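# Two socketed boards into black tray, then cover with frame

## Task

Place both of the short circuit boards that carry a black socket inside the flat black tray, then lay the clear frame over the tray so it rests on the tray's rim; finally release everything and move the grippers away.

## Robot and tools

Robot: two arms, left_arm and right_arm, each with a two-finger parallel gripper and a wrist camera (cam_left_wrist, cam_right_wrist, both 504x504). Base positions in the scene frame: left_arm at (+0.040, +0.349, 0) m, right_arm at (-0.036, -0.231, 0) m, both nearly unrotated about z. The names are labels only; they do not mean image left or right.

Scene frame: origin on the table surface midway between the arms, +z up, +x pointing out across the table, and left_arm sits toward +y. Each gripper's own frame has its fingers extending along +z and closing along y. The reported end_effector_position is the point between the finger pads, roughly 1 cm short of the fingertips.

execute_actions(actions, pictures): actions is a list holding zero or one item. An empty list just reports the state. A wait item is {"steps": n}, n up to 300, counted from the previous result so your reply time uses some of it. A motion item is {"rows": [...], "steps": k}: 1 to 15 rows, k up to 15 (default 15), each step lasting 1/30 s; if rows run out, the final row repeats. pictures (true/false) controls whether camera images come back.

Row layout (used by both execute_actions and move): one flat list of 14 numbers, each between -1 and 1, always covering both arms: left_arm dx, dy, dz, rx, ry, rz, opening, then right_arm dx, dy, dz, rx, ry, rz, opening. The first six per arm are an offset, not a pose: they shift the gripper relative to its pose in the latest result that reported it (or relative to its current pose before any result has shown it, and for second or later calls inside a single reply), expressed in that gripper's own axes. Every row is counted from that same reference, not from the row before. Scale: 1.0 equals 0.6 m for dx, dy, dz and 180 degrees for rotation; rx, ry, rz form a single rotation vector. The opening is absolute: +1 is fully open (0.094 m), -1 fully shut. All zeros in an offset pull the arm back to the reference pose; it is not a pause.

move(target, speed): target is one 14-number row as above (offsets from the same reference). Each gripper travels a straight line toward its target; both arms finish together, over 0.5 to 10 s, and stop after 10 s even if short. speed is the path top speed in m/s, 0.002 to 0.5, default 0.25; rotation limited to twice that in rad/s. The opening is applied when the move begins. Nothing avoids obstacles or the other arm, and the real gripper can lag, wander, or overshoot the speed, most near full reach. Faster contact and targets set deeper past a surface mean harder impact. Its result adds a "move:" line with the outcome (done, off_target, moving, held, fault), active limits (paced = target clipped; held = some steps blocked, after which motion may jump fast), and each gripper's remaining distance.

wait(seconds): 0 to 10 s, sends nothing new. zoom_image(camera, region): enlarges part of that camera's latest image; region is [x0, y0, x1, y1] in pixels from the top-left, at most 504 by 504. read_manual(section): only returns licence texts. finished_scene(scene): pass the current scene number to close it; irreversible, and the result reports success.

Motion behaviour: each control step, the command is limited to within 70 mm and 16 degrees of the measured gripper pose, then solved by damped inverse kinematics, favouring position over orientation. Long moves may need several actions; check the reported pose afterwards. Arms tend to finish a centimetre or more below the aim and can keep sinking under repeated zero offsets; to hold an arm steady, send the correction back to the desired pose in the first call of a reply, zeros later, and aim higher if it still sags.

Result lines: the state line gives each arm's gripper position (m) and quaternion wxyz in the scene frame; printed positions may be somewhat off at long reach. grip_measured is the finger opening on the command scale; the last Joint positions value is the opening in metres. "Hand target" shows where the controller is steering each gripper. "pose unreachable" means the clearance check altered or blocked an arm's command; HELD flags steps not sent. Joint torques are noisy and offset. MOTOR HOT appears at 75 °C; at 90 °C that arm halts for 10 s, and at 100 °C it goes limp and drops. FAULT and OVER-TEMPERATURE FAULT lines report stops.

Joint limits (rad): waist -2.618 to 3.054, shoulder and elbow 0 to 3.142, wrist pitch and yaw -1.571 to 1.571, wrist roll -2.094 to 2.094.

Gripping: to hold a part, command an opening below grip_measured; about 0.03 below is firm, less is gentler. Pads top out near 50 to 62 N, less for parts under about 2 mm thick.

Avoid: dropping or knocking anything off the table, letting the arms collide or shove each other, hard slams or pushes, and holding loads long enough to overheat motors. Brief external tugs on held parts or pushes on loose items may occur, so grip securely.

Each tool is called after "Call:" by a JSON object that holds its "name" and its "arguments", one argument or row to a line.

## Session

Call:
{"name": "execute_actions", "arguments": {
  "actions": []
}}

Scene clock: 0.00 s of 6000.00 s.
left_arm: end_effector_position=(+0.3438, +0.5668, +0.2660) grip_measured=+1.000 end_effector_quat_wxyz=(+0.184, +0.192, +0.668, +0.695) | right_arm: end_effector_position=(+0.1625, +0.0710, +0.1698) grip_measured=+1.000 end_effector_quat_wxyz=(+0.338, -0.511, +0.688, -0.388)
Joint positions: left_arm=[ 0.256  1.195  0.515  0.726 -0.741  1.623  0.094] | right_arm=[ 1.479  1.883  1.457 -1.29   1.075  0.243  0.094]
Joint velocities: left_arm=[-0.002 -0.002 -0.002  0.007 -0.066 -0.007  0.   ] | right_arm=[-0.007  0.002  0.017 -0.007  0.007  0.022  0.   ]
Joint torques (N m, as the arm reports them, + toward a larger angle): no reading
Hand target (left_arm): +0.343, +0.567, +0.278; +0.199, +0.177, +0.661, +0.701
Hand target (right_arm): +0.164, +0.072, +0.175; +0.348, -0.505, +0.689, -0.387

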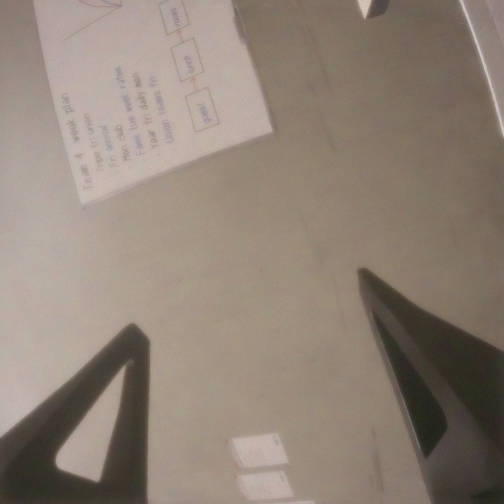

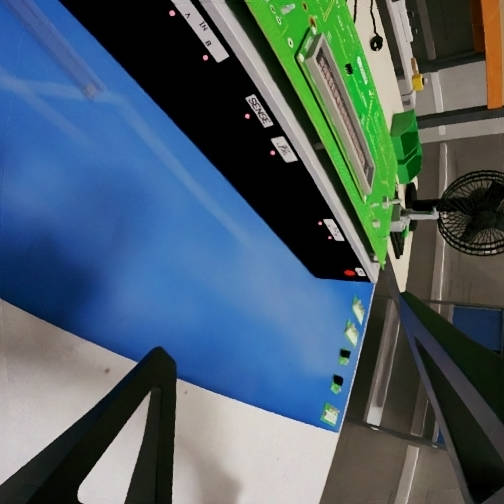

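Call:
{"name": "move", "arguments": {
  "target": [0.028,0.075,-0.247,0.499,0.132,-0.138,1,0.403,-0.3,0.04,-0.277,0.241,0.364,1]
}}

Scene clock: 13.33 s of 6000.00 s.
left_arm: end_effector_position=(+0.2556, +0.4501, +0.3040) grip_measured=+1.000 end_effector_quat_wxyz=(+0.190, +0.025, +0.975, +0.112) | right_arm: end_effector_position=(+0.2109, -0.1992, +0.2955) grip_measured=+1.000 end_effector_quat_wxyz=(+0.208, -0.001, +0.978, +0.015)
Joint positions: left_arm=[ 0.364  1.248  1.693 -1.574 -0.046  0.461  0.094] | right_arm=[ 0.19   1.286  1.685 -1.551  0.028  0.137  0.094]
Joint velocities: left_arm=[ 0.022 -0.007 -0.007  0.037  0.007 -0.022  0.   ] | right_arm=[-0.032  0.002 -0.007  0.051 -0.081 -0.095  0.   ]
Joint torques (N m, as the arm reports them, + toward a larger angle): left_arm=[ 1.24 -3.98  4.82  1.09  0.23 -0.13] | right_arm=[-0.44 -4.29  6.46  0.94  0.04 -0.05]
Hand target (left_arm): +0.252, +0.448, +0.305; +0.198, +0.014, +0.975, +0.104
Hand target (right_arm): +0.205, -0.201, +0.304; +0.219, -0.000, +0.976, +0.018
Off the commanded pose (left_arm): 0.005 m, 26 deg; orientation clipped at the last step of the last action.
Off the commanded pose (right_arm): 0.009 m, 24 deg; orientation clipped at the last step of the last action.
joint sent to its limit (left arm) — the command would take joint 4 (wrist pitch) past its lower limit, so that joint was sent only as far as its limit.
joint sent to its limit (right arm) — the command would take joint 4 (wrist pitch) past its lower limit, so that joint was sent only as far as its limit.
After step 90, 6.27 s passed at rest.
move: off_target (left_arm, right_arm); limits=paced

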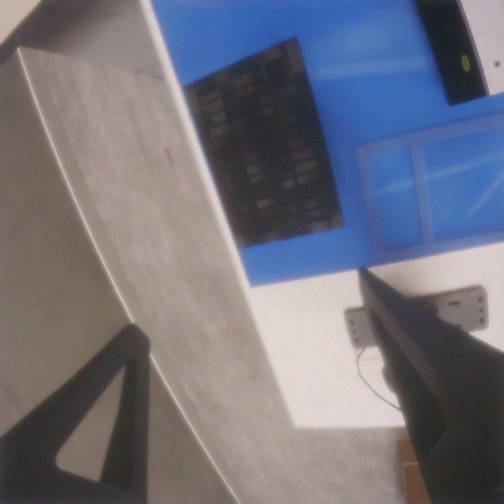

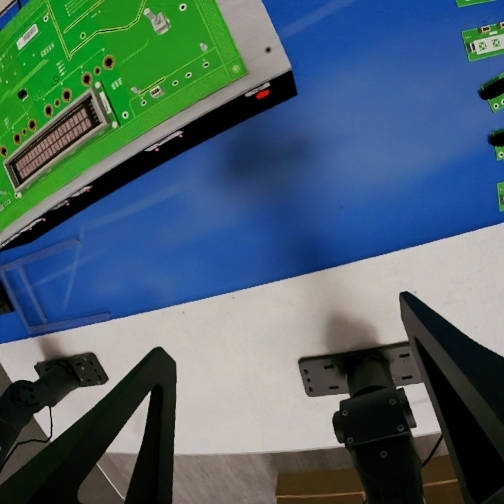

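Call:
{"name": "move", "arguments": {
  "target": [0.053,-0.12,0.133,0.072,0.122,-0.016,1,0.013,-0.42,0.195,0.01,0.134,0,1]
}}

Scene clock: 20.87 s of 6000.00 s.
left_arm: end_effector_position=(+0.2565, +0.4044, +0.2040) grip_measured=+1.000 end_effector_quat_wxyz=(+0.025, +0.003, +1.000, +0.015) | right_arm: end_effector_position=(+0.2531, -0.4485, +0.1687) grip_measured=+1.000 end_effector_quat_wxyz=(-0.007, +0.002, +1.000, -0.003)
Joint positions: left_arm=[ 0.196  1.374  1.434 -1.575 -0.017  0.238  0.094] | right_arm=[-0.596  1.949  1.921 -1.55   0.013 -0.638  0.094]
Joint velocities: left_arm=[-0.012 -0.007 -0.017 -0.037 -0.066 -0.095  0.   ] | right_arm=[-0.007  0.007 -0.017 -0.007 -0.022  0.022  0.   ]
Joint torques (N m, as the arm reports them, + toward a larger angle): left_arm=[-0.93 -4.39  5.86  0.35  0.15 -0.08] | right_arm=[-0.08 -8.89  6.83  0.19  0.05 -0.03]
Hand target (left_arm): +0.257, +0.399, +0.204; +0.026, +0.003, +1.000, +0.006
Hand target (right_arm): +0.252, -0.449, +0.175; -0.005, -0.002, +1.000, -0.007
Off the commanded pose (left_arm): 0.005 m, 3 deg.
Off the commanded pose (right_arm): 0.009 m, 1 deg.
joint sent to its limit (left arm) — the command would take joint 4 (wrist pitch) past its lower limit, so that joint was sent only as far as its limit.
joint sent to its limit (right arm) — the command would take joint 4 (wrist pitch) past its lower limit, so that joint was sent only as far as its limit.
After step 90, 2.87 s passed at rest.
move: off_target (left_arm)

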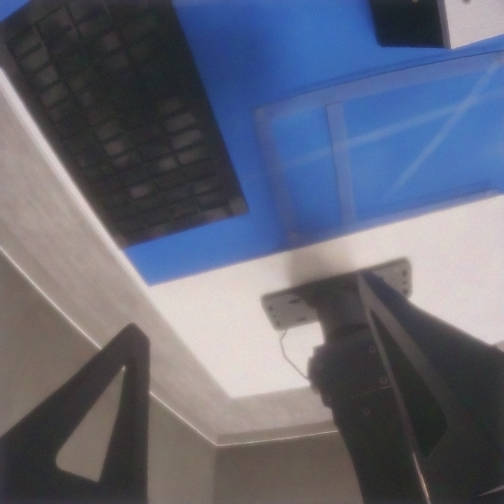

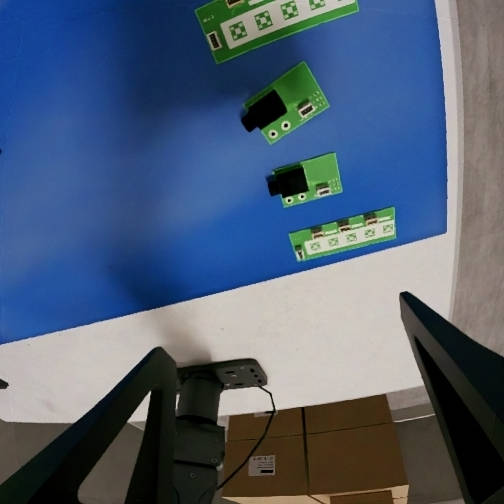

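Call:
{"name": "move", "arguments": {
  "target": [0,-0.15,0.12,0,0.016,0,1,0,-0.03,0.16,0,0,0,1]
}}

Scene clock: 30.70 s of 6000.00 s.
left_arm: end_effector_position=(+0.2575, +0.3171, +0.1316) grip_measured=+1.000 end_effector_quat_wxyz=(-0.006, +0.004, +1.000, +0.011) | right_arm: end_effector_position=(+0.2511, -0.4627, +0.0748) grip_measured=+1.000 end_effector_quat_wxyz=(-0.011, +0.001, +1.000, +0.000)
Joint positions: left_arm=[-0.203  1.386  1.153 -1.354 -0.02  -0.161  0.094] | right_arm=[-0.629  1.977  1.586 -1.198  0.014 -0.672  0.094]
Joint velocities: left_arm=[ 0.002  0.017 -0.002 -0.007 -0.066 -0.022  0.   ] | right_arm=[ 0.012 -0.012  0.002 -0.051  0.051  0.007  0.   ]
Joint torques (N m, as the arm reports them, + toward a larger angle): left_arm=[-0.96 -4.46  5.72  0.45 -0.08 -0.13] | right_arm=[-0.49 -8.89  4.91  0.45  0.04 -0.03]
Hand target (left_arm): +0.261, +0.316, +0.130; +0.002, +0.003, +1.000, +0.015
Hand target (right_arm): +0.252, -0.466, +0.073; -0.007, +0.002, +1.000, -0.003
Off the commanded pose (left_arm): 0.003 m, 1 deg.
Off the commanded pose (right_arm): 0.005 m, 1 deg.
After step 90, 5.67 s passed at rest.
move: done

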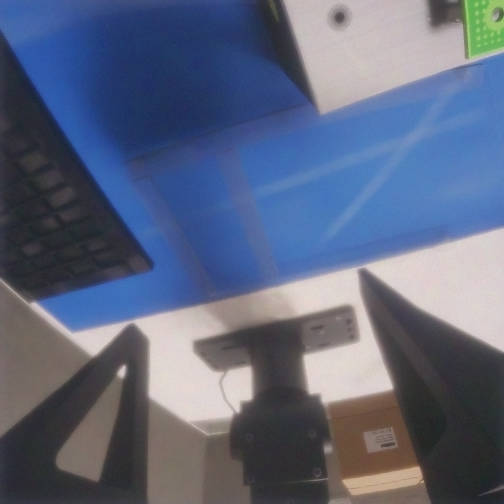

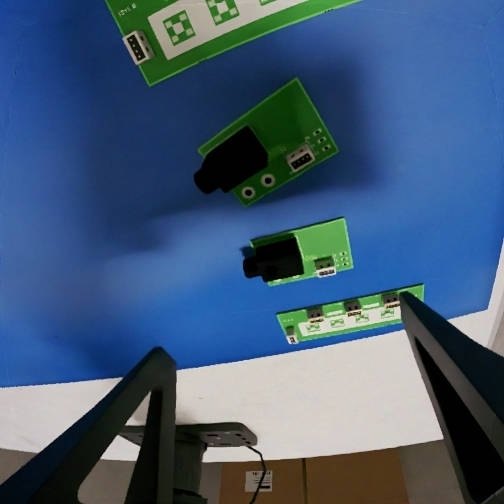

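Call:
{"name": "move", "arguments": {
  "target": [0,-0.12,-0.05,0,0,0,1,0.018,0,0.035,0,-0.006,0.5,0],
  "speed": 0.4
}}

Scene clock: 37.67 s of 6000.00 s.
left_arm: end_effector_position=(+0.2548, +0.2497, +0.1539) grip_measured=+1.000 end_effector_quat_wxyz=(-0.012, +0.004, +1.000, +0.017) | right_arm: end_effector_position=(+0.2412, -0.4593, +0.0502) grip_measured=+0.002 end_effector_quat_wxyz=(-0.011, +0.703, +0.711, -0.005)
Joint positions: left_arm=[-0.489  1.474  1.316 -1.45  -0.02  -0.446  0.094] | right_arm=[-0.642  1.964  1.468 -1.098  0.008  0.871  0.047]
Joint velocities: left_arm=[ 0.002 -0.007 -0.007 -0.066 -0.066 -0.007  0.   ] | right_arm=[-0.012 -0.027 -0.012 -0.022  0.051  0.051  0.001]
Joint torques (N m, as the arm reports them, + toward a larger angle): left_arm=[-0.87 -4.9   8.98  0.11  0.03 -0.08] | right_arm=[ -0.37 -10.17   4.33   0.43   0.1    0.06]
Hand target (left_arm): +0.258, +0.244, +0.160; -0.005, +0.004, +1.000, +0.011
Hand target (right_arm): +0.240, -0.462, +0.054; +0.000, +0.708, +0.706, -0.008
Off the commanded pose (left_arm): 0.008 m, 1 deg.
Off the commanded pose (right_arm): 0.005 m, 2 deg.
After step 90, 1.33 s passed at rest.
move: done

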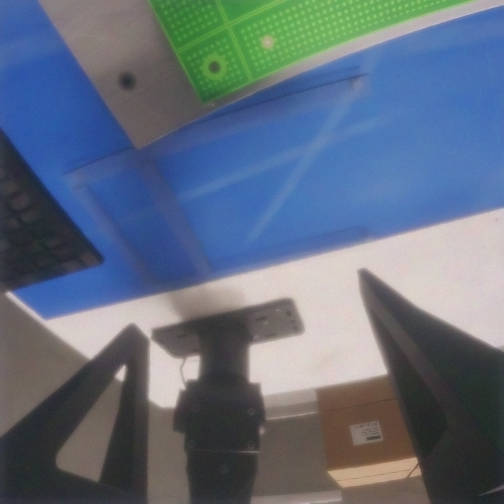

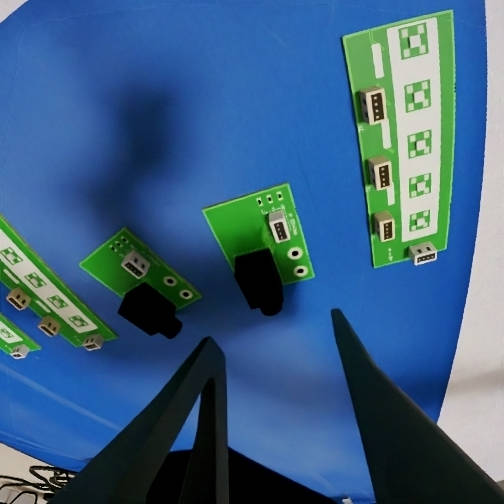

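Call:
{"name": "move", "arguments": {
  "target": [0,0.3,-0.03,0,0,0,1,-0.005,0.003,0.042,-0.005,-0.004,-0.02,-0.3],
  "speed": 0.15
}}

Scene clock: 43.20 s of 6000.00 s.
left_arm: end_effector_position=(+0.2522, +0.4270, +0.1696) grip_measured=+1.000 end_effector_quat_wxyz=(-0.025, +0.002, +1.000, +0.015) | right_arm: end_effector_position=(+0.2448, -0.4618, +0.0343) grip_measured=-0.298 end_effector_quat_wxyz=(+0.007, +0.681, +0.733, -0.003)
Joint positions: left_arm=[ 0.277  1.44   1.348 -1.517 -0.044  0.315  0.094] | right_arm=[-0.642  1.964  1.403 -0.996  0.006  0.81   0.033]
Joint velocities: left_arm=[-0.002 -0.012 -0.002  0.051  0.081  0.037  0.   ] | right_arm=[-0.022 -0.017 -0.007 -0.007 -0.081 -0.11  -0.   ]
Joint torques (N m, as the arm reports them, + toward a larger angle): left_arm=[ 0.9  -4.79  9.18  0.12  0.02  0.07] | right_arm=[-0.24 -7.43  4.37  0.47  0.05 -0.04]
Hand target (left_arm): +0.255, +0.430, +0.176; -0.016, +0.004, +1.000, +0.017
Hand target (right_arm): +0.242, -0.462, +0.025; -0.001, +0.680, +0.733, -0.004
Off the commanded pose (left_arm): 0.010 m, 1 deg.
Off the commanded pose (right_arm): 0.010 m, 1 deg.
After step 90, 0.73 s passed at rest.
move: done

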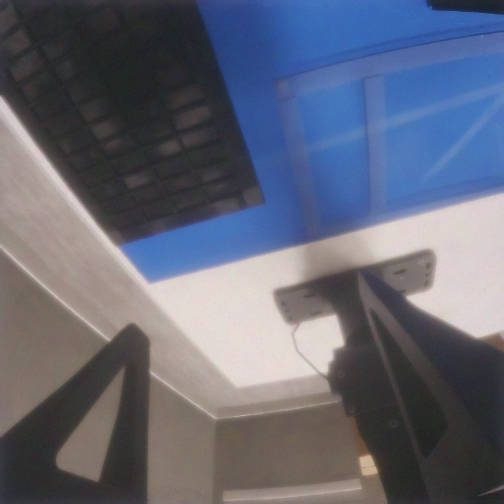

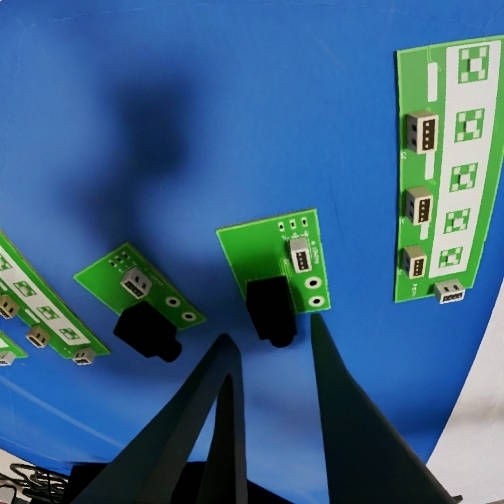

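Friction; aim further.

Call:
{"name": "move", "arguments": {
  "target": [0,0,-0.01,0,-0.01,0,1,0,-0.005,0.04,0,0.004,0,-0.3],
  "speed": 0.05
}}

Scene clock: 47.77 s of 6000.00 s.
left_arm: end_effector_position=(+0.2521, +0.4270, +0.1696) grip_measured=+1.000 end_effector_quat_wxyz=(-0.025, +0.004, +1.000, +0.015) | right_arm: end_effector_position=(+0.2436, -0.4588, +0.0174) grip_measured=-0.298 end_effector_quat_wxyz=(+0.002, +0.679, +0.734, +0.001)
Joint positions: left_arm=[ 0.277  1.44   1.348 -1.517 -0.044  0.318  0.094] | right_arm=[-0.642  1.984  1.36  -0.942 -0.002  0.806  0.033]
Joint velocities: left_arm=[ 0.002 -0.007 -0.007 -0.007 -0.066 -0.007  0.   ] | right_arm=[-0.017  0.002 -0.007 -0.022  0.007  0.007 -0.001]
Joint torques (N m, as the arm reports them, + toward a larger angle): left_arm=[ 0.42 -6.62  6.54  0.25  0.15  0.07] | right_arm=[-0.69 -7.87  4.16  0.56  0.02 -0.03]
Hand target (left_arm): +0.252, +0.427, +0.176; -0.009, +0.002, +1.000, +0.015
Hand target (right_arm): +0.242, -0.462, +0.010; +0.002, +0.681, +0.733, +0.001
Off the commanded pose (left_arm): 0.006 m, 2 deg.
Off the commanded pose (right_arm): 0.008 m, 0 deg.
After step 90, 0.80 s passed at rest.
move: done

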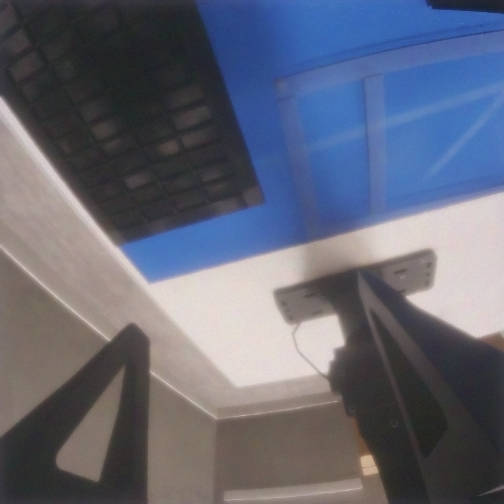

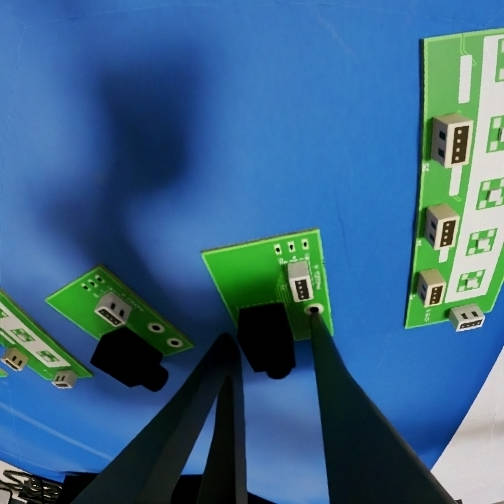

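Call:
{"name": "move", "arguments": {
  "target": [0,0,0,0,0,0,1,0,0.002,0.014,0,0,0,-0.3],
  "speed": 0.03
}}

Call:
{"name": "move", "arguments": {
  "target": [0,0,0,0,0,0,1,0,0,0,0,0,0,-0.68]
}}

Scene clock: 51.00 s of 6000.00 s.
left_arm: end_effector_position=(+0.2521, +0.4270, +0.1696) grip_measured=+1.000 end_effector_quat_wxyz=(-0.025, +0.004, +1.000, +0.015) | right_arm: end_effector_position=(+0.2436, -0.4588, +0.0174) grip_measured=-0.298 end_effector_quat_wxyz=(+0.002, +0.679, +0.734, +0.001)
Joint positions: left_arm=[ 0.277  1.44   1.348 -1.517 -0.044  0.318  0.094] | right_arm=[-0.642  1.984  1.36  -0.942 -0.002  0.806  0.033]
Joint velocities: left_arm=[ 0.002 -0.017 -0.017 -0.022  0.007  0.007  0.   ] | right_arm=[ 0.017  0.012 -0.007 -0.095 -0.007  0.022 -0.001]
Joint torques (N m, as the arm reports them, + toward a larger angle): left_arm=[ 0.14 -4.77  6.09  0.25 -0.07  0.03] | right_arm=[ 0.2  -7.77  4.02  0.6   0.02  0.04]
Hand target (left_arm): +0.252, +0.427, +0.170; -0.025, +0.004, +1.000, +0.015
Hand target (right_arm): +0.245, -0.459, +0.009; +0.002, +0.679, +0.734, +0.001
Off the commanded pose (left_arm): 0.000 m, 0 deg.
Off the commanded pose (right_arm): 0.008 m, 0 deg.
move: done

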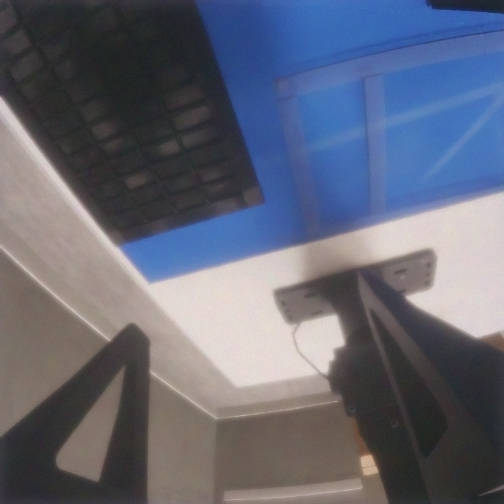

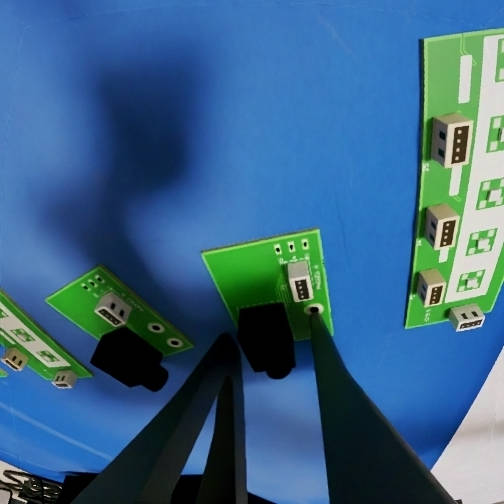

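Scene clock: 51.50 s of 6000.00 s.
left_arm: end_effector_position=(+0.2521, +0.4270, +0.1696) grip_measured=+1.000 end_effector_quat_wxyz=(-0.025, +0.004, +1.000, +0.015) | right_arm: end_effector_position=(+0.2441, -0.4587, +0.0174) grip_measured=-0.666 end_effector_quat_wxyz=(+0.003, +0.679, +0.734, +0.003)
Joint positions: left_arm=[ 0.277  1.44   1.348 -1.517 -0.044  0.318  0.094] | right_arm=[-0.642  1.984  1.36  -0.94  -0.005  0.807  0.016]
Joint velocities: left_arm=[ 0.002 -0.022  0.012  0.037  0.022 -0.007  0.   ] | right_arm=[ 0.027 -0.007  0.012  0.051 -0.051  0.022 -0.   ]
Joint torques (N m, as the arm reports them, + toward a larger angle): left_arm=[-0.2  -4.69  6.23  0.3  -0.02  0.01] | right_arm=[ 0.07 -8.79  5.12  0.33  0.05  0.02]
Hand target (left_arm): +0.252, +0.427, +0.170; -0.025, +0.004, +1.000, +0.015
Hand target (right_arm): +0.244, -0.459, +0.017; +0.002, +0.679, +0.734, +0.001
Off the commanded pose (left_arm): 0.000 m, 0 deg.
Off the commanded pose (right_arm): 0.001 m, 0 deg.
move: done

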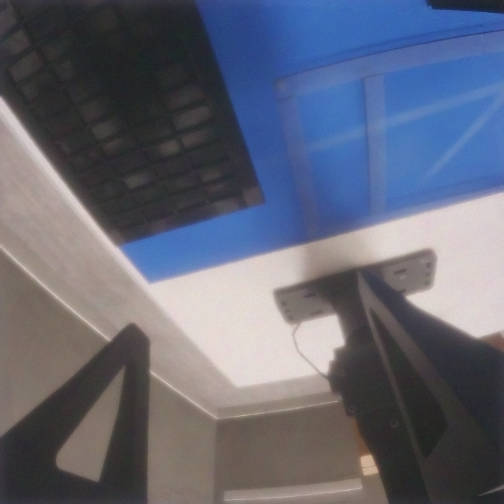

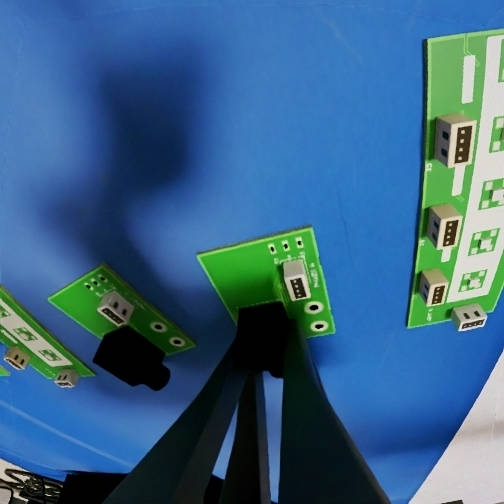

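Call:
{"name": "move", "arguments": {
  "target": [0,0,0,0,0,0,1,0,0,-0.09,0,0,0,-0.7],
  "speed": 0.15
}}

Call:
{"name": "move", "arguments": {
  "target": [0,0,0,0,0,0,1,0.88,-0.138,0,0,0,-0.475,-0.7]
}}

Scene clock: 55.60 s of 6000.00 s.
left_arm: end_effector_position=(+0.2521, +0.4270, +0.1696) grip_measured=+1.000 end_effector_quat_wxyz=(-0.025, +0.004, +1.000, +0.015) | right_arm: end_effector_position=(+0.2441, -0.4585, +0.0642) grip_measured=-0.676 end_effector_quat_wxyz=(+0.000, +0.679, +0.734, +0.003)
Joint positions: left_arm=[ 0.277  1.44   1.348 -1.517 -0.044  0.318  0.094] | right_arm=[-0.642  1.936  1.487 -1.121 -0.006  0.807  0.015]
Joint velocities: left_arm=[ 0.002 -0.007 -0.007  0.037 -0.037  0.022  0.   ] | right_arm=[-0.002 -0.017  0.012 -0.066 -0.051 -0.022 -0.002]
Joint torques (N m, as the arm reports them, + toward a larger angle): left_arm=[ 0.1  -4.71  6.31  0.3   0.    0.01] | right_arm=[-0.08 -9.48  6.57  0.17  0.03  0.  ]
Hand target (left_arm): +0.252, +0.427, +0.170; -0.025, +0.004, +1.000, +0.015
Hand target (right_arm): +0.244, -0.459, +0.072; +0.003, +0.679, +0.734, +0.003
Off the commanded pose (left_arm): 0.000 m, 0 deg.
Off the commanded pose (right_arm): 0.007 m, 0 deg.
After step 90, 0.07 s passed at rest.
move: done

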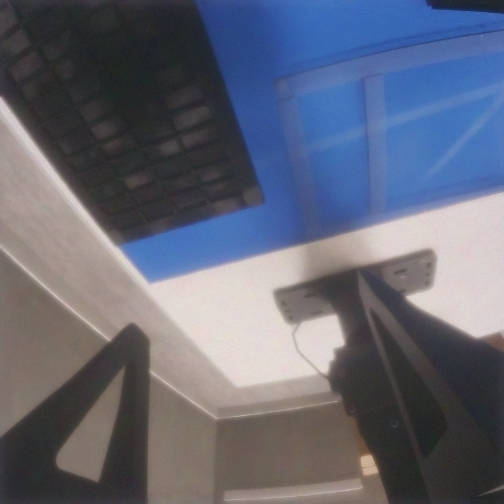

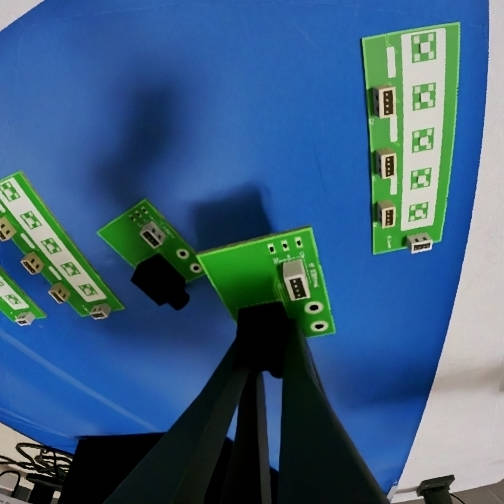

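Scene clock: 59.13 s of 6000.00 s.
left_arm: end_effector_position=(+0.2521, +0.4270, +0.1696) grip_measured=+1.000 end_effector_quat_wxyz=(-0.025, +0.004, +1.000, +0.015) | right_arm: end_effector_position=(+0.1193, +0.0699, +0.0733) grip_measured=-0.675 end_effector_quat_wxyz=(+0.003, +0.005, +1.000, +0.023)
Joint positions: left_arm=[ 0.277  1.44   1.348 -1.517 -0.044  0.318  0.094] | right_arm=[ 1.127  1.807  1.352 -1.072 -0.017  1.092  0.015]
Joint velocities: left_arm=[-0.007 -0.002 -0.002 -0.022 -0.022 -0.066  0.   ] | right_arm=[-0.007 -0.012 -0.002 -0.051 -0.022  0.11  -0.001]
Joint torques (N m, as the arm reports them, + toward a larger angle): left_arm=[ 0.11 -4.52  6.16  0.21  0.02  0.  ] | right_arm=[ 0.17 -6.99  7.    0.23  0.11 -0.01]
Hand target (left_arm): +0.252, +0.427, +0.170; -0.025, +0.004, +1.000, +0.015
Hand target (right_arm): +0.120, +0.070, +0.075; +0.005, +0.001, +1.000, +0.016
Off the commanded pose (left_arm): 0.000 m, 0 deg.
Off the commanded pose (right_arm): 0.011 m, 2 deg.
move: off_target (right_arm)

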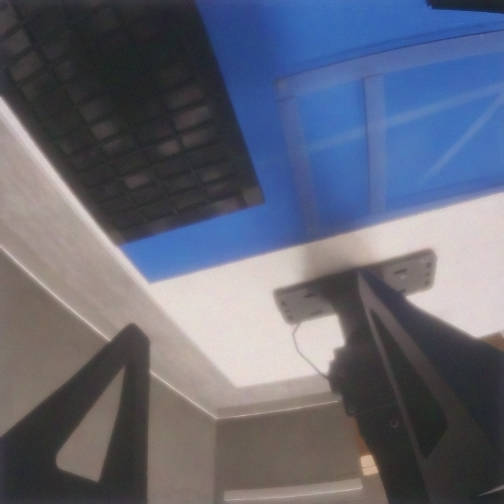

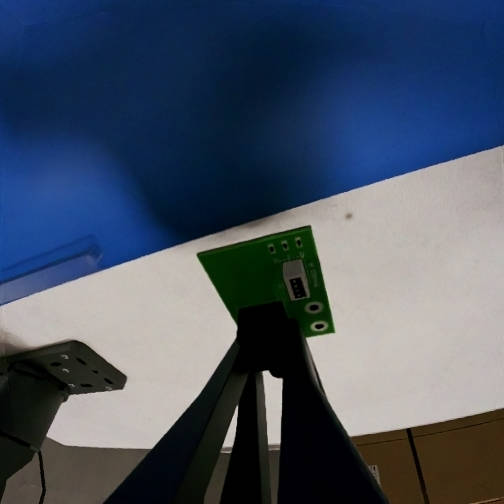

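Call:
{"name": "move", "arguments": {
  "target": [0,0,0,0,0,0,1,-0.075,0,0.104,0.014,0,0,-0.705],
  "speed": 0.07
}}

Scene clock: 62.87 s of 6000.00 s.
left_arm: end_effector_position=(+0.2521, +0.4270, +0.1696) grip_measured=+1.000 end_effector_quat_wxyz=(-0.025, +0.004, +1.000, +0.015) | right_arm: end_effector_position=(+0.1547, +0.0701, +0.0175) grip_measured=-0.677 end_effector_quat_wxyz=(-0.007, +0.004, +1.000, +0.001)
Joint positions: left_arm=[ 0.277  1.44   1.348 -1.517 -0.044  0.318  0.094] | right_arm=[ 1.041  1.979  1.352 -0.951 -0.014  1.004  0.015]
Joint velocities: left_arm=[-0.012  0.002  0.007  0.007 -0.051 -0.037  0.   ] | right_arm=[ 0.022  0.002 -0.012 -0.007 -0.051 -0.037  0.001]
Joint torques (N m, as the arm reports them, + toward a larger angle): left_arm=[-0.06 -4.61  6.2   0.24  0.03  0.03] | right_arm=[-0.73 -7.15  5.39  0.59  0.17 -0.07]
Hand target (left_arm): +0.252, +0.427, +0.170; -0.025, +0.004, +1.000, +0.015
Hand target (right_arm): +0.164, +0.072, +0.010; +0.003, +0.005, +1.000, +0.000
Off the commanded pose (left_arm): 0.000 m, 0 deg.
Off the commanded pose (right_arm): 0.012 m, 1 deg.
move: off_target (right_arm)

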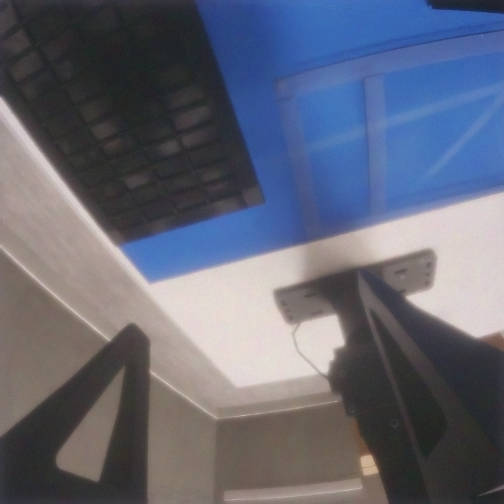

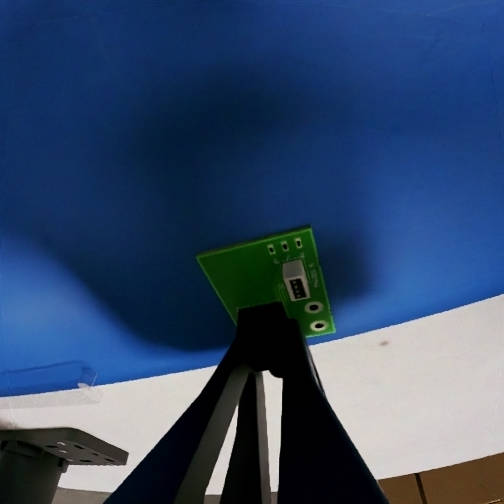

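Call:
{"name": "move", "arguments": {
  "target": [0,0,0,0,0,0,1,0,0,0,0,0,0,-0.25]
}}

Call:
{"name": "move", "arguments": {
  "target": [0.06,0,0,0,0,0,-0.25,0,0,-0.08,0,0,0,-0.25]
}}

Call:
{"name": "move", "arguments": {
  "target": [0.1,-0.6,0.13,0.01,-0.012,0,-0.25,-0.242,-0.88,0.01,0,0,0.39,-0.25]
}}

Scene clock: 70.87 s of 6000.00 s.
left_arm: end_effector_position=(+0.2521, +0.4270, +0.1696) grip_measured=+1.000 end_effector_quat_wxyz=(-0.025, +0.004, +1.000, +0.015) | right_arm: end_effector_position=(+0.1545, +0.0706, +0.0175) grip_measured=-0.252 end_effector_quat_wxyz=(-0.008, +0.004, +1.000, +0.002)
Joint positions: left_arm=[ 0.277  1.44   1.348 -1.517 -0.044  0.318  0.094] | right_arm=[ 1.041  1.979  1.352 -0.95  -0.016  1.004  0.035]
Joint velocities: left_arm=[-0.002 -0.002  0.017 -0.037 -0.066 -0.007  0.   ] | right_arm=[-0.037 -0.002 -0.017  0.022 -0.037  0.037 -0.001]
Joint torques (N m, as the arm reports them, + toward a larger angle): left_arm=[-0.04 -4.88  6.17  0.26 -0.02  0.  ] | right_arm=[ 0.02 -8.68  5.08  0.32  0.04  0.03]
Hand target (left_arm): +0.252, +0.427, +0.170; -0.025, +0.004, +1.000, +0.015
Hand target (right_arm): +0.155, +0.070, +0.017; -0.007, +0.004, +1.000, +0.001
Off the commanded pose (left_arm): 0.000 m, 0 deg.
Off the commanded pose (right_arm): 0.001 m, 0 deg.
After step 90, 4.30 s passed at rest.
move: done

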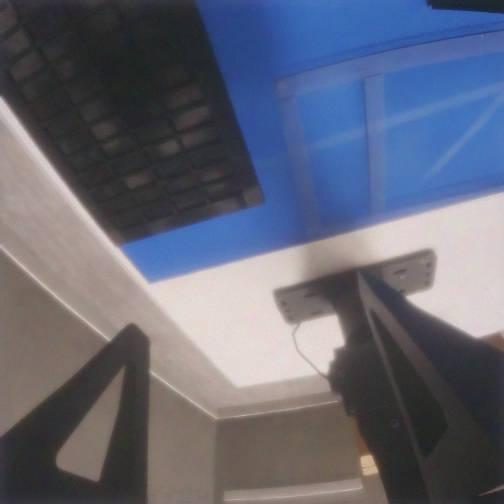

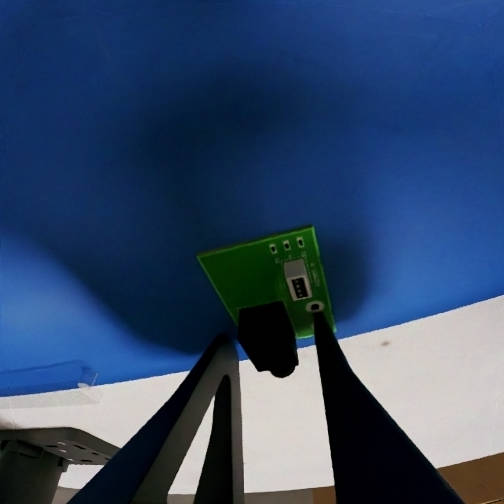

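Scene clock: 71.87 s of 6000.00 s.
left_arm: end_effector_position=(+0.2210, +0.4262, +0.1700) grip_measured=-0.248 end_effector_quat_wxyz=(-0.026, +0.003, +1.000, +0.014) | right_arm: end_effector_position=(+0.1547, +0.0712, +0.0584) grip_measured=-0.252 end_effector_quat_wxyz=(-0.010, +0.004, +1.000, +0.001)
Joint positions: left_arm=[ 0.322  1.332  1.263 -1.541 -0.044  0.362  0.035] | right_arm=[ 1.041  1.937  1.464 -1.107 -0.017  1.004  0.035]
Joint velocities: left_arm=[-0.002 -0.002 -0.007  0.022 -0.066 -0.007 -0.   ] | right_arm=[-0.007  0.002  0.007 -0.051  0.007  0.037  0.   ]
Joint torques (N m, as the arm reports them, + toward a larger angle): left_arm=[ 0.83 -5.33  5.29  0.16 -0.04  0.14] | right_arm=[-0.2  -9.34  6.48  0.13  0.02 -0.01]
Hand target (left_arm): +0.216, +0.427, +0.171; -0.025, +0.003, +1.000, +0.015
Hand target (right_arm): +0.156, +0.070, +0.066; -0.008, +0.004, +1.000, +0.002
Off the commanded pose (left_arm): 0.005 m, 0 deg.
Off the commanded pose (right_arm): 0.007 m, 0 deg.
move: done

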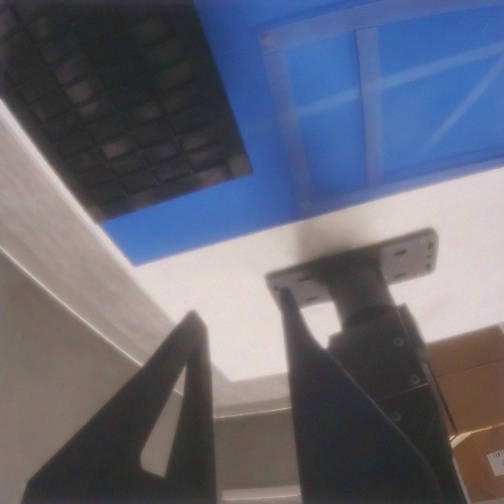

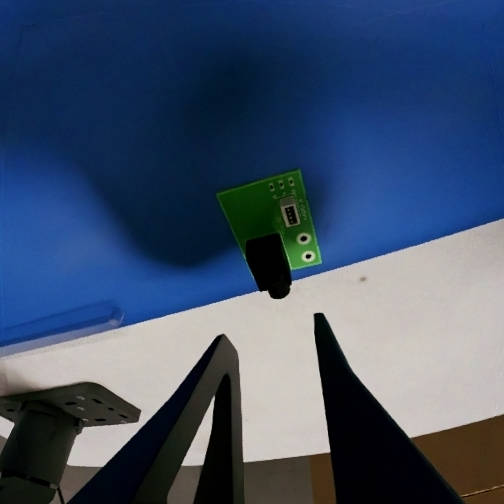

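Scene clock: 74.97 s of 6000.00 s.
left_arm: end_effector_position=(+0.1527, +0.0773, +0.0797) grip_measured=-0.248 end_effector_quat_wxyz=(-0.015, +0.005, +1.000, +0.014) | right_arm: end_effector_position=(+0.2954, -0.4646, +0.0506) grip_measured=-0.252 end_effector_quat_wxyz=(+0.001, +0.577, +0.817, -0.013)
Joint positions: left_arm=[-1.207  1.712  1.264 -1.161  0.016 -1.162  0.035] | right_arm=[-0.56   2.118  1.698 -1.149  0.025  0.625  0.035]
Joint velocities: left_arm=[ 0.007 -0.007  0.012  0.037 -0.007 -0.066  0.001] | right_arm=[-0.012 -0.007  0.002 -0.022 -0.037 -0.007 -0.   ]
Joint torques (N m, as the arm reports them, + toward a larger angle): left_arm=[-0.58 -7.41  8.78  0.32 -0.06 -0.09] | right_arm=[ 0.18 -9.32  7.02  0.19  0.12  0.07]
Hand target (left_arm): +0.157, +0.067, +0.087; -0.001, +0.003, +1.000, -0.004
Hand target (right_arm): +0.296, -0.466, +0.052; -0.003, +0.579, +0.815, -0.017
Off the commanded pose (left_arm): 0.010 m, 2 deg.
Off the commanded pose (right_arm): 0.007 m, 1 deg.
move: done

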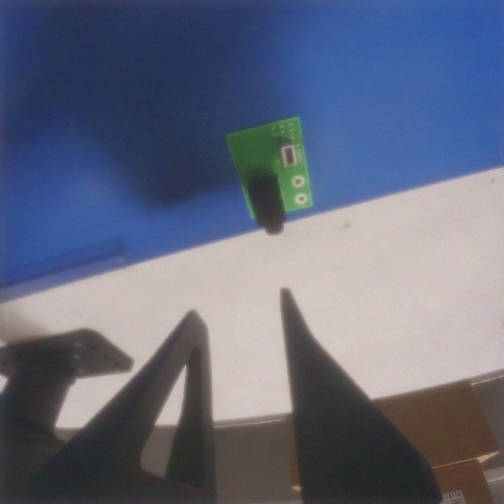

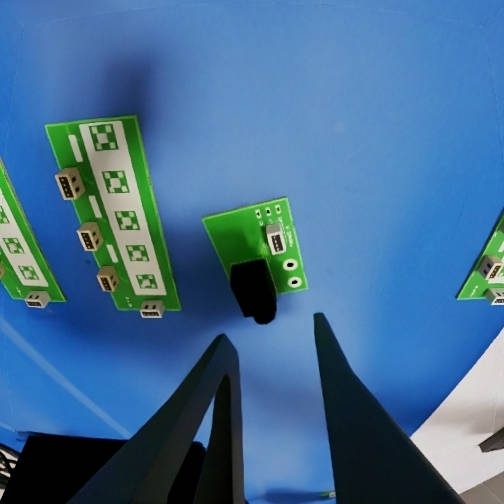

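Call:
{"name": "move", "arguments": {
  "target": [-0.005,-0.022,0.07,0.009,-0.01,0,-0.25,0.008,0.017,0.035,-0.006,0.004,0,-0.25],
  "speed": 0.08
}}

Scene clock: 80.30 s of 6000.00 s.
left_arm: end_effector_position=(+0.1532, +0.0670, +0.0379) grip_measured=-0.248 end_effector_quat_wxyz=(-0.010, +0.005, +1.000, +0.003) | right_arm: end_effector_position=(+0.3012, -0.4591, +0.0350) grip_measured=-0.252 end_effector_quat_wxyz=(+0.002, +0.577, +0.816, -0.001)
Joint positions: left_arm=[-1.219  1.77   1.16  -0.973  0.016 -1.173  0.035] | right_arm=[-0.55   2.134  1.66  -1.092  0.002  0.636  0.035]
Joint velocities: left_arm=[-0.027 -0.007  0.002 -0.022  0.022  0.051 -0.   ] | right_arm=[ 0.002 -0.007 -0.007  0.051 -0.022  0.022 -0.   ]
Joint torques (N m, as the arm reports them, + toward a larger angle): left_arm=[-0.6  -7.84  5.3   0.52 -0.11 -0.13] | right_arm=[ 0.56 -9.47  4.63  0.5   0.03  0.09]
Hand target (left_arm): +0.154, +0.065, +0.037; +0.001, +0.005, +1.000, -0.000
Hand target (right_arm): +0.303, -0.457, +0.029; +0.001, +0.577, +0.817, -0.001
Off the commanded pose (left_arm): 0.002 m, 1 deg.
Off the commanded pose (right_arm): 0.006 m, 0 deg.
After step 90, 1.23 s passed at rest.
move: done

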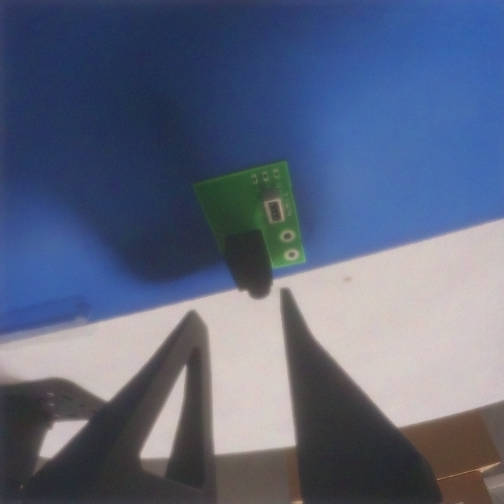

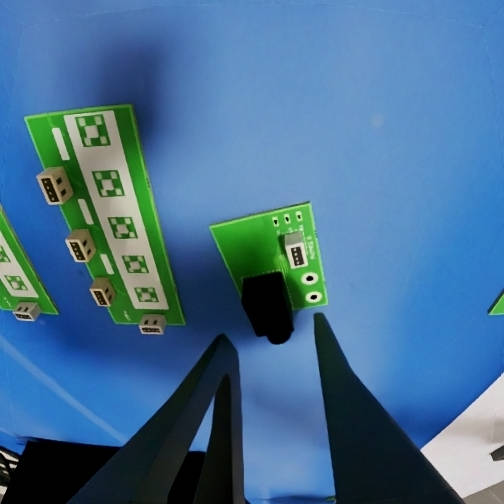

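Call:
{"name": "move", "arguments": {
  "target": [-0.006,-0.008,0.038,0,-0.008,0,-0.25,0,0,0.042,0,0,0,-0.25],
  "speed": 0.04
}}

Scene clock: 83.00 s of 6000.00 s.
left_arm: end_effector_position=(+0.1555, +0.0636, +0.0162) grip_measured=-0.248 end_effector_quat_wxyz=(-0.008, +0.005, +1.000, +0.004) | right_arm: end_effector_position=(+0.3009, -0.4588, +0.0183) grip_measured=-0.252 end_effector_quat_wxyz=(+0.004, +0.577, +0.816, -0.001)
Joint positions: left_arm=[-1.219  1.818  1.126 -0.892  0.011 -1.174  0.035] | right_arm=[-0.55   2.147  1.612 -1.028  0.002  0.636  0.035]
Joint velocities: left_arm=[-0.017  0.002 -0.002 -0.007  0.022 -0.007 -0.001] | right_arm=[ 0.002  0.002 -0.017 -0.081  0.007  0.007 -0.   ]
Joint torques (N m, as the arm reports them, + toward a larger angle): left_arm=[-0.82 -7.76  4.95  0.52 -0.11 -0.1 ] | right_arm=[ 0.06 -9.11  4.34  0.56  0.02  0.02]
Hand target (left_arm): +0.156, +0.062, +0.015; +0.003, +0.005, +1.000, +0.003
Hand target (right_arm): +0.301, -0.459, +0.010; +0.002, +0.577, +0.817, -0.001
Off the commanded pose (left_arm): 0.002 m, 1 deg.
Off the commanded pose (right_arm): 0.009 m, 0 deg.
move: done

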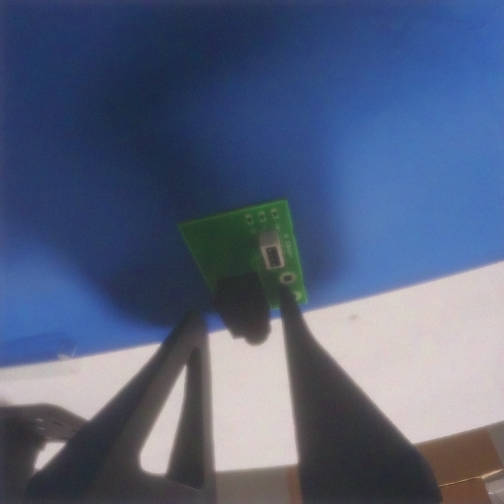

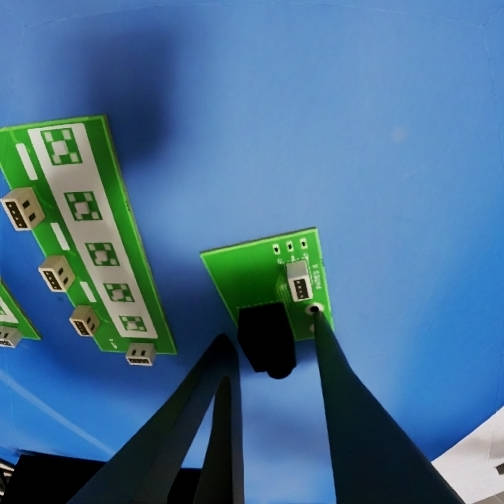

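Call:
{"name": "move", "arguments": {
  "target": [0,0,0.01,0,0,0,-0.25,0,0,0.01,0,0,0,-0.25],
  "speed": 0.03
}}

Call:
{"name": "move", "arguments": {
  "target": [0,0,0,0,0,0,-0.7,0,0,0,0,0,0,-0.705]
}}

Scene clock: 87.07 s of 6000.00 s.
left_arm: end_effector_position=(+0.1557, +0.0631, +0.0157) grip_measured=-0.248 end_effector_quat_wxyz=(-0.007, +0.005, +1.000, +0.003) | right_arm: end_effector_position=(+0.3009, -0.4588, +0.0183) grip_measured=-0.252 end_effector_quat_wxyz=(+0.004, +0.577, +0.816, -0.001)
Joint positions: left_arm=[-1.219  1.82   1.126 -0.889  0.011 -1.174  0.035] | right_arm=[-0.55   2.147  1.612 -1.028  0.002  0.636  0.035]
Joint velocities: left_arm=[-0.022 -0.017  0.002  0.037 -0.022  0.022  0.   ] | right_arm=[-0.002 -0.012 -0.012 -0.037  0.037  0.037  0.001]
Joint torques (N m, as the arm reports them, + toward a larger angle): left_arm=[-0.08 -7.05  4.45  0.5   0.01 -0.01] | right_arm=[ 0.02 -9.61  4.22  0.54  0.03  0.03]
Hand target (left_arm): +0.155, +0.064, +0.010; -0.008, +0.005, +1.000, +0.004
Hand target (right_arm): +0.301, -0.459, +0.012; +0.004, +0.577, +0.816, -0.001
Off the commanded pose (left_arm): 0.005 m, 0 deg.
Off the commanded pose (right_arm): 0.006 m, 0 deg.
After step 90, 0.37 s passed at rest.
move: done

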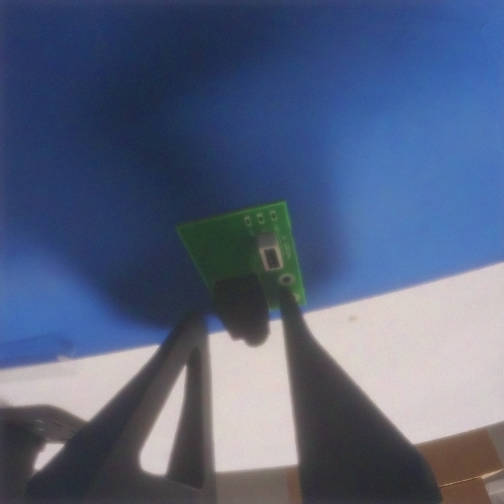

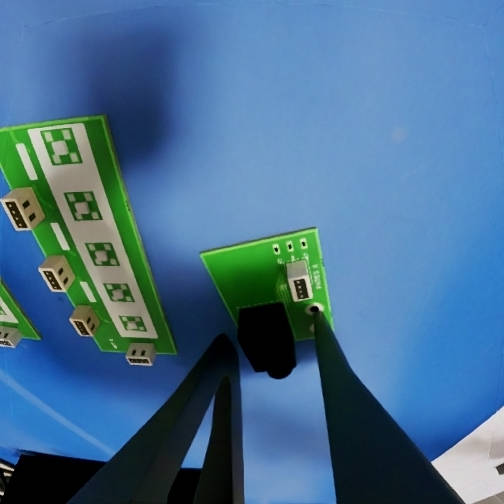

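Scene clock: 87.57 s of 6000.00 s.
left_arm: end_effector_position=(+0.1557, +0.0625, +0.0157) grip_measured=-0.684 end_effector_quat_wxyz=(-0.008, +0.005, +1.000, +0.002) | right_arm: end_effector_position=(+0.3012, -0.4586, +0.0183) grip_measured=-0.679 end_effector_quat_wxyz=(+0.004, +0.578, +0.816, -0.000)
Joint positions: left_arm=[-1.219  1.82   1.126 -0.887  0.012 -1.174  0.015] | right_arm=[-0.55   2.147  1.612 -1.027  0.     0.636  0.015]
Joint velocities: left_arm=[ 0.002 -0.007  0.017  0.022 -0.066  0.051 -0.   ] | right_arm=[ 0.017 -0.012 -0.002  0.007  0.022 -0.007  0.001]
Joint torques (N m, as the arm reports them, + toward a larger angle): left_arm=[-0.11 -7.83  5.83  0.27  0.    0.06] | right_arm=[  0.06 -10.11   5.23   0.36   0.05   0.01]
Hand target (left_arm): +0.156, +0.063, +0.016; -0.007, +0.005, +1.000, +0.003
Hand target (right_arm): +0.301, -0.459, +0.018; +0.004, +0.577, +0.816, -0.001
Off the commanded pose (left_arm): 0.001 m, 0 deg.
Off the commanded pose (right_arm): 0.000 m, 0 deg.
move: done

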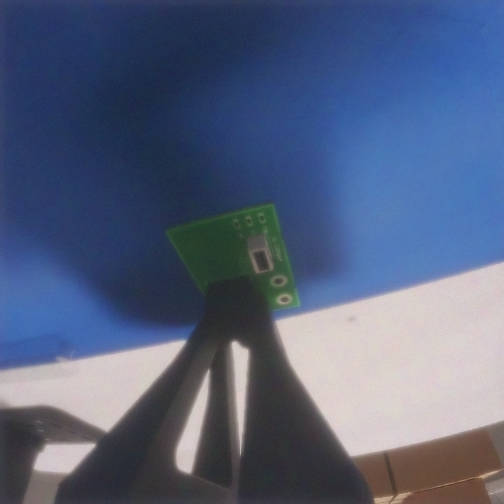

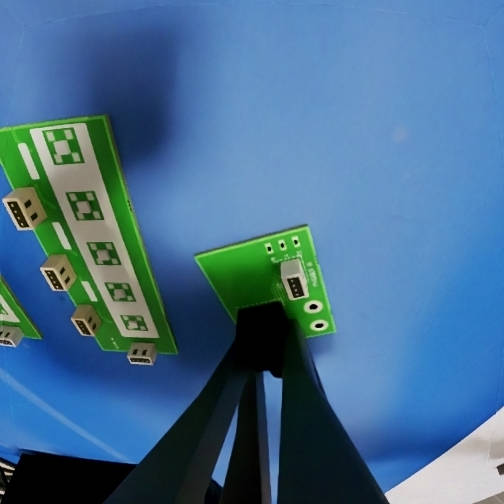

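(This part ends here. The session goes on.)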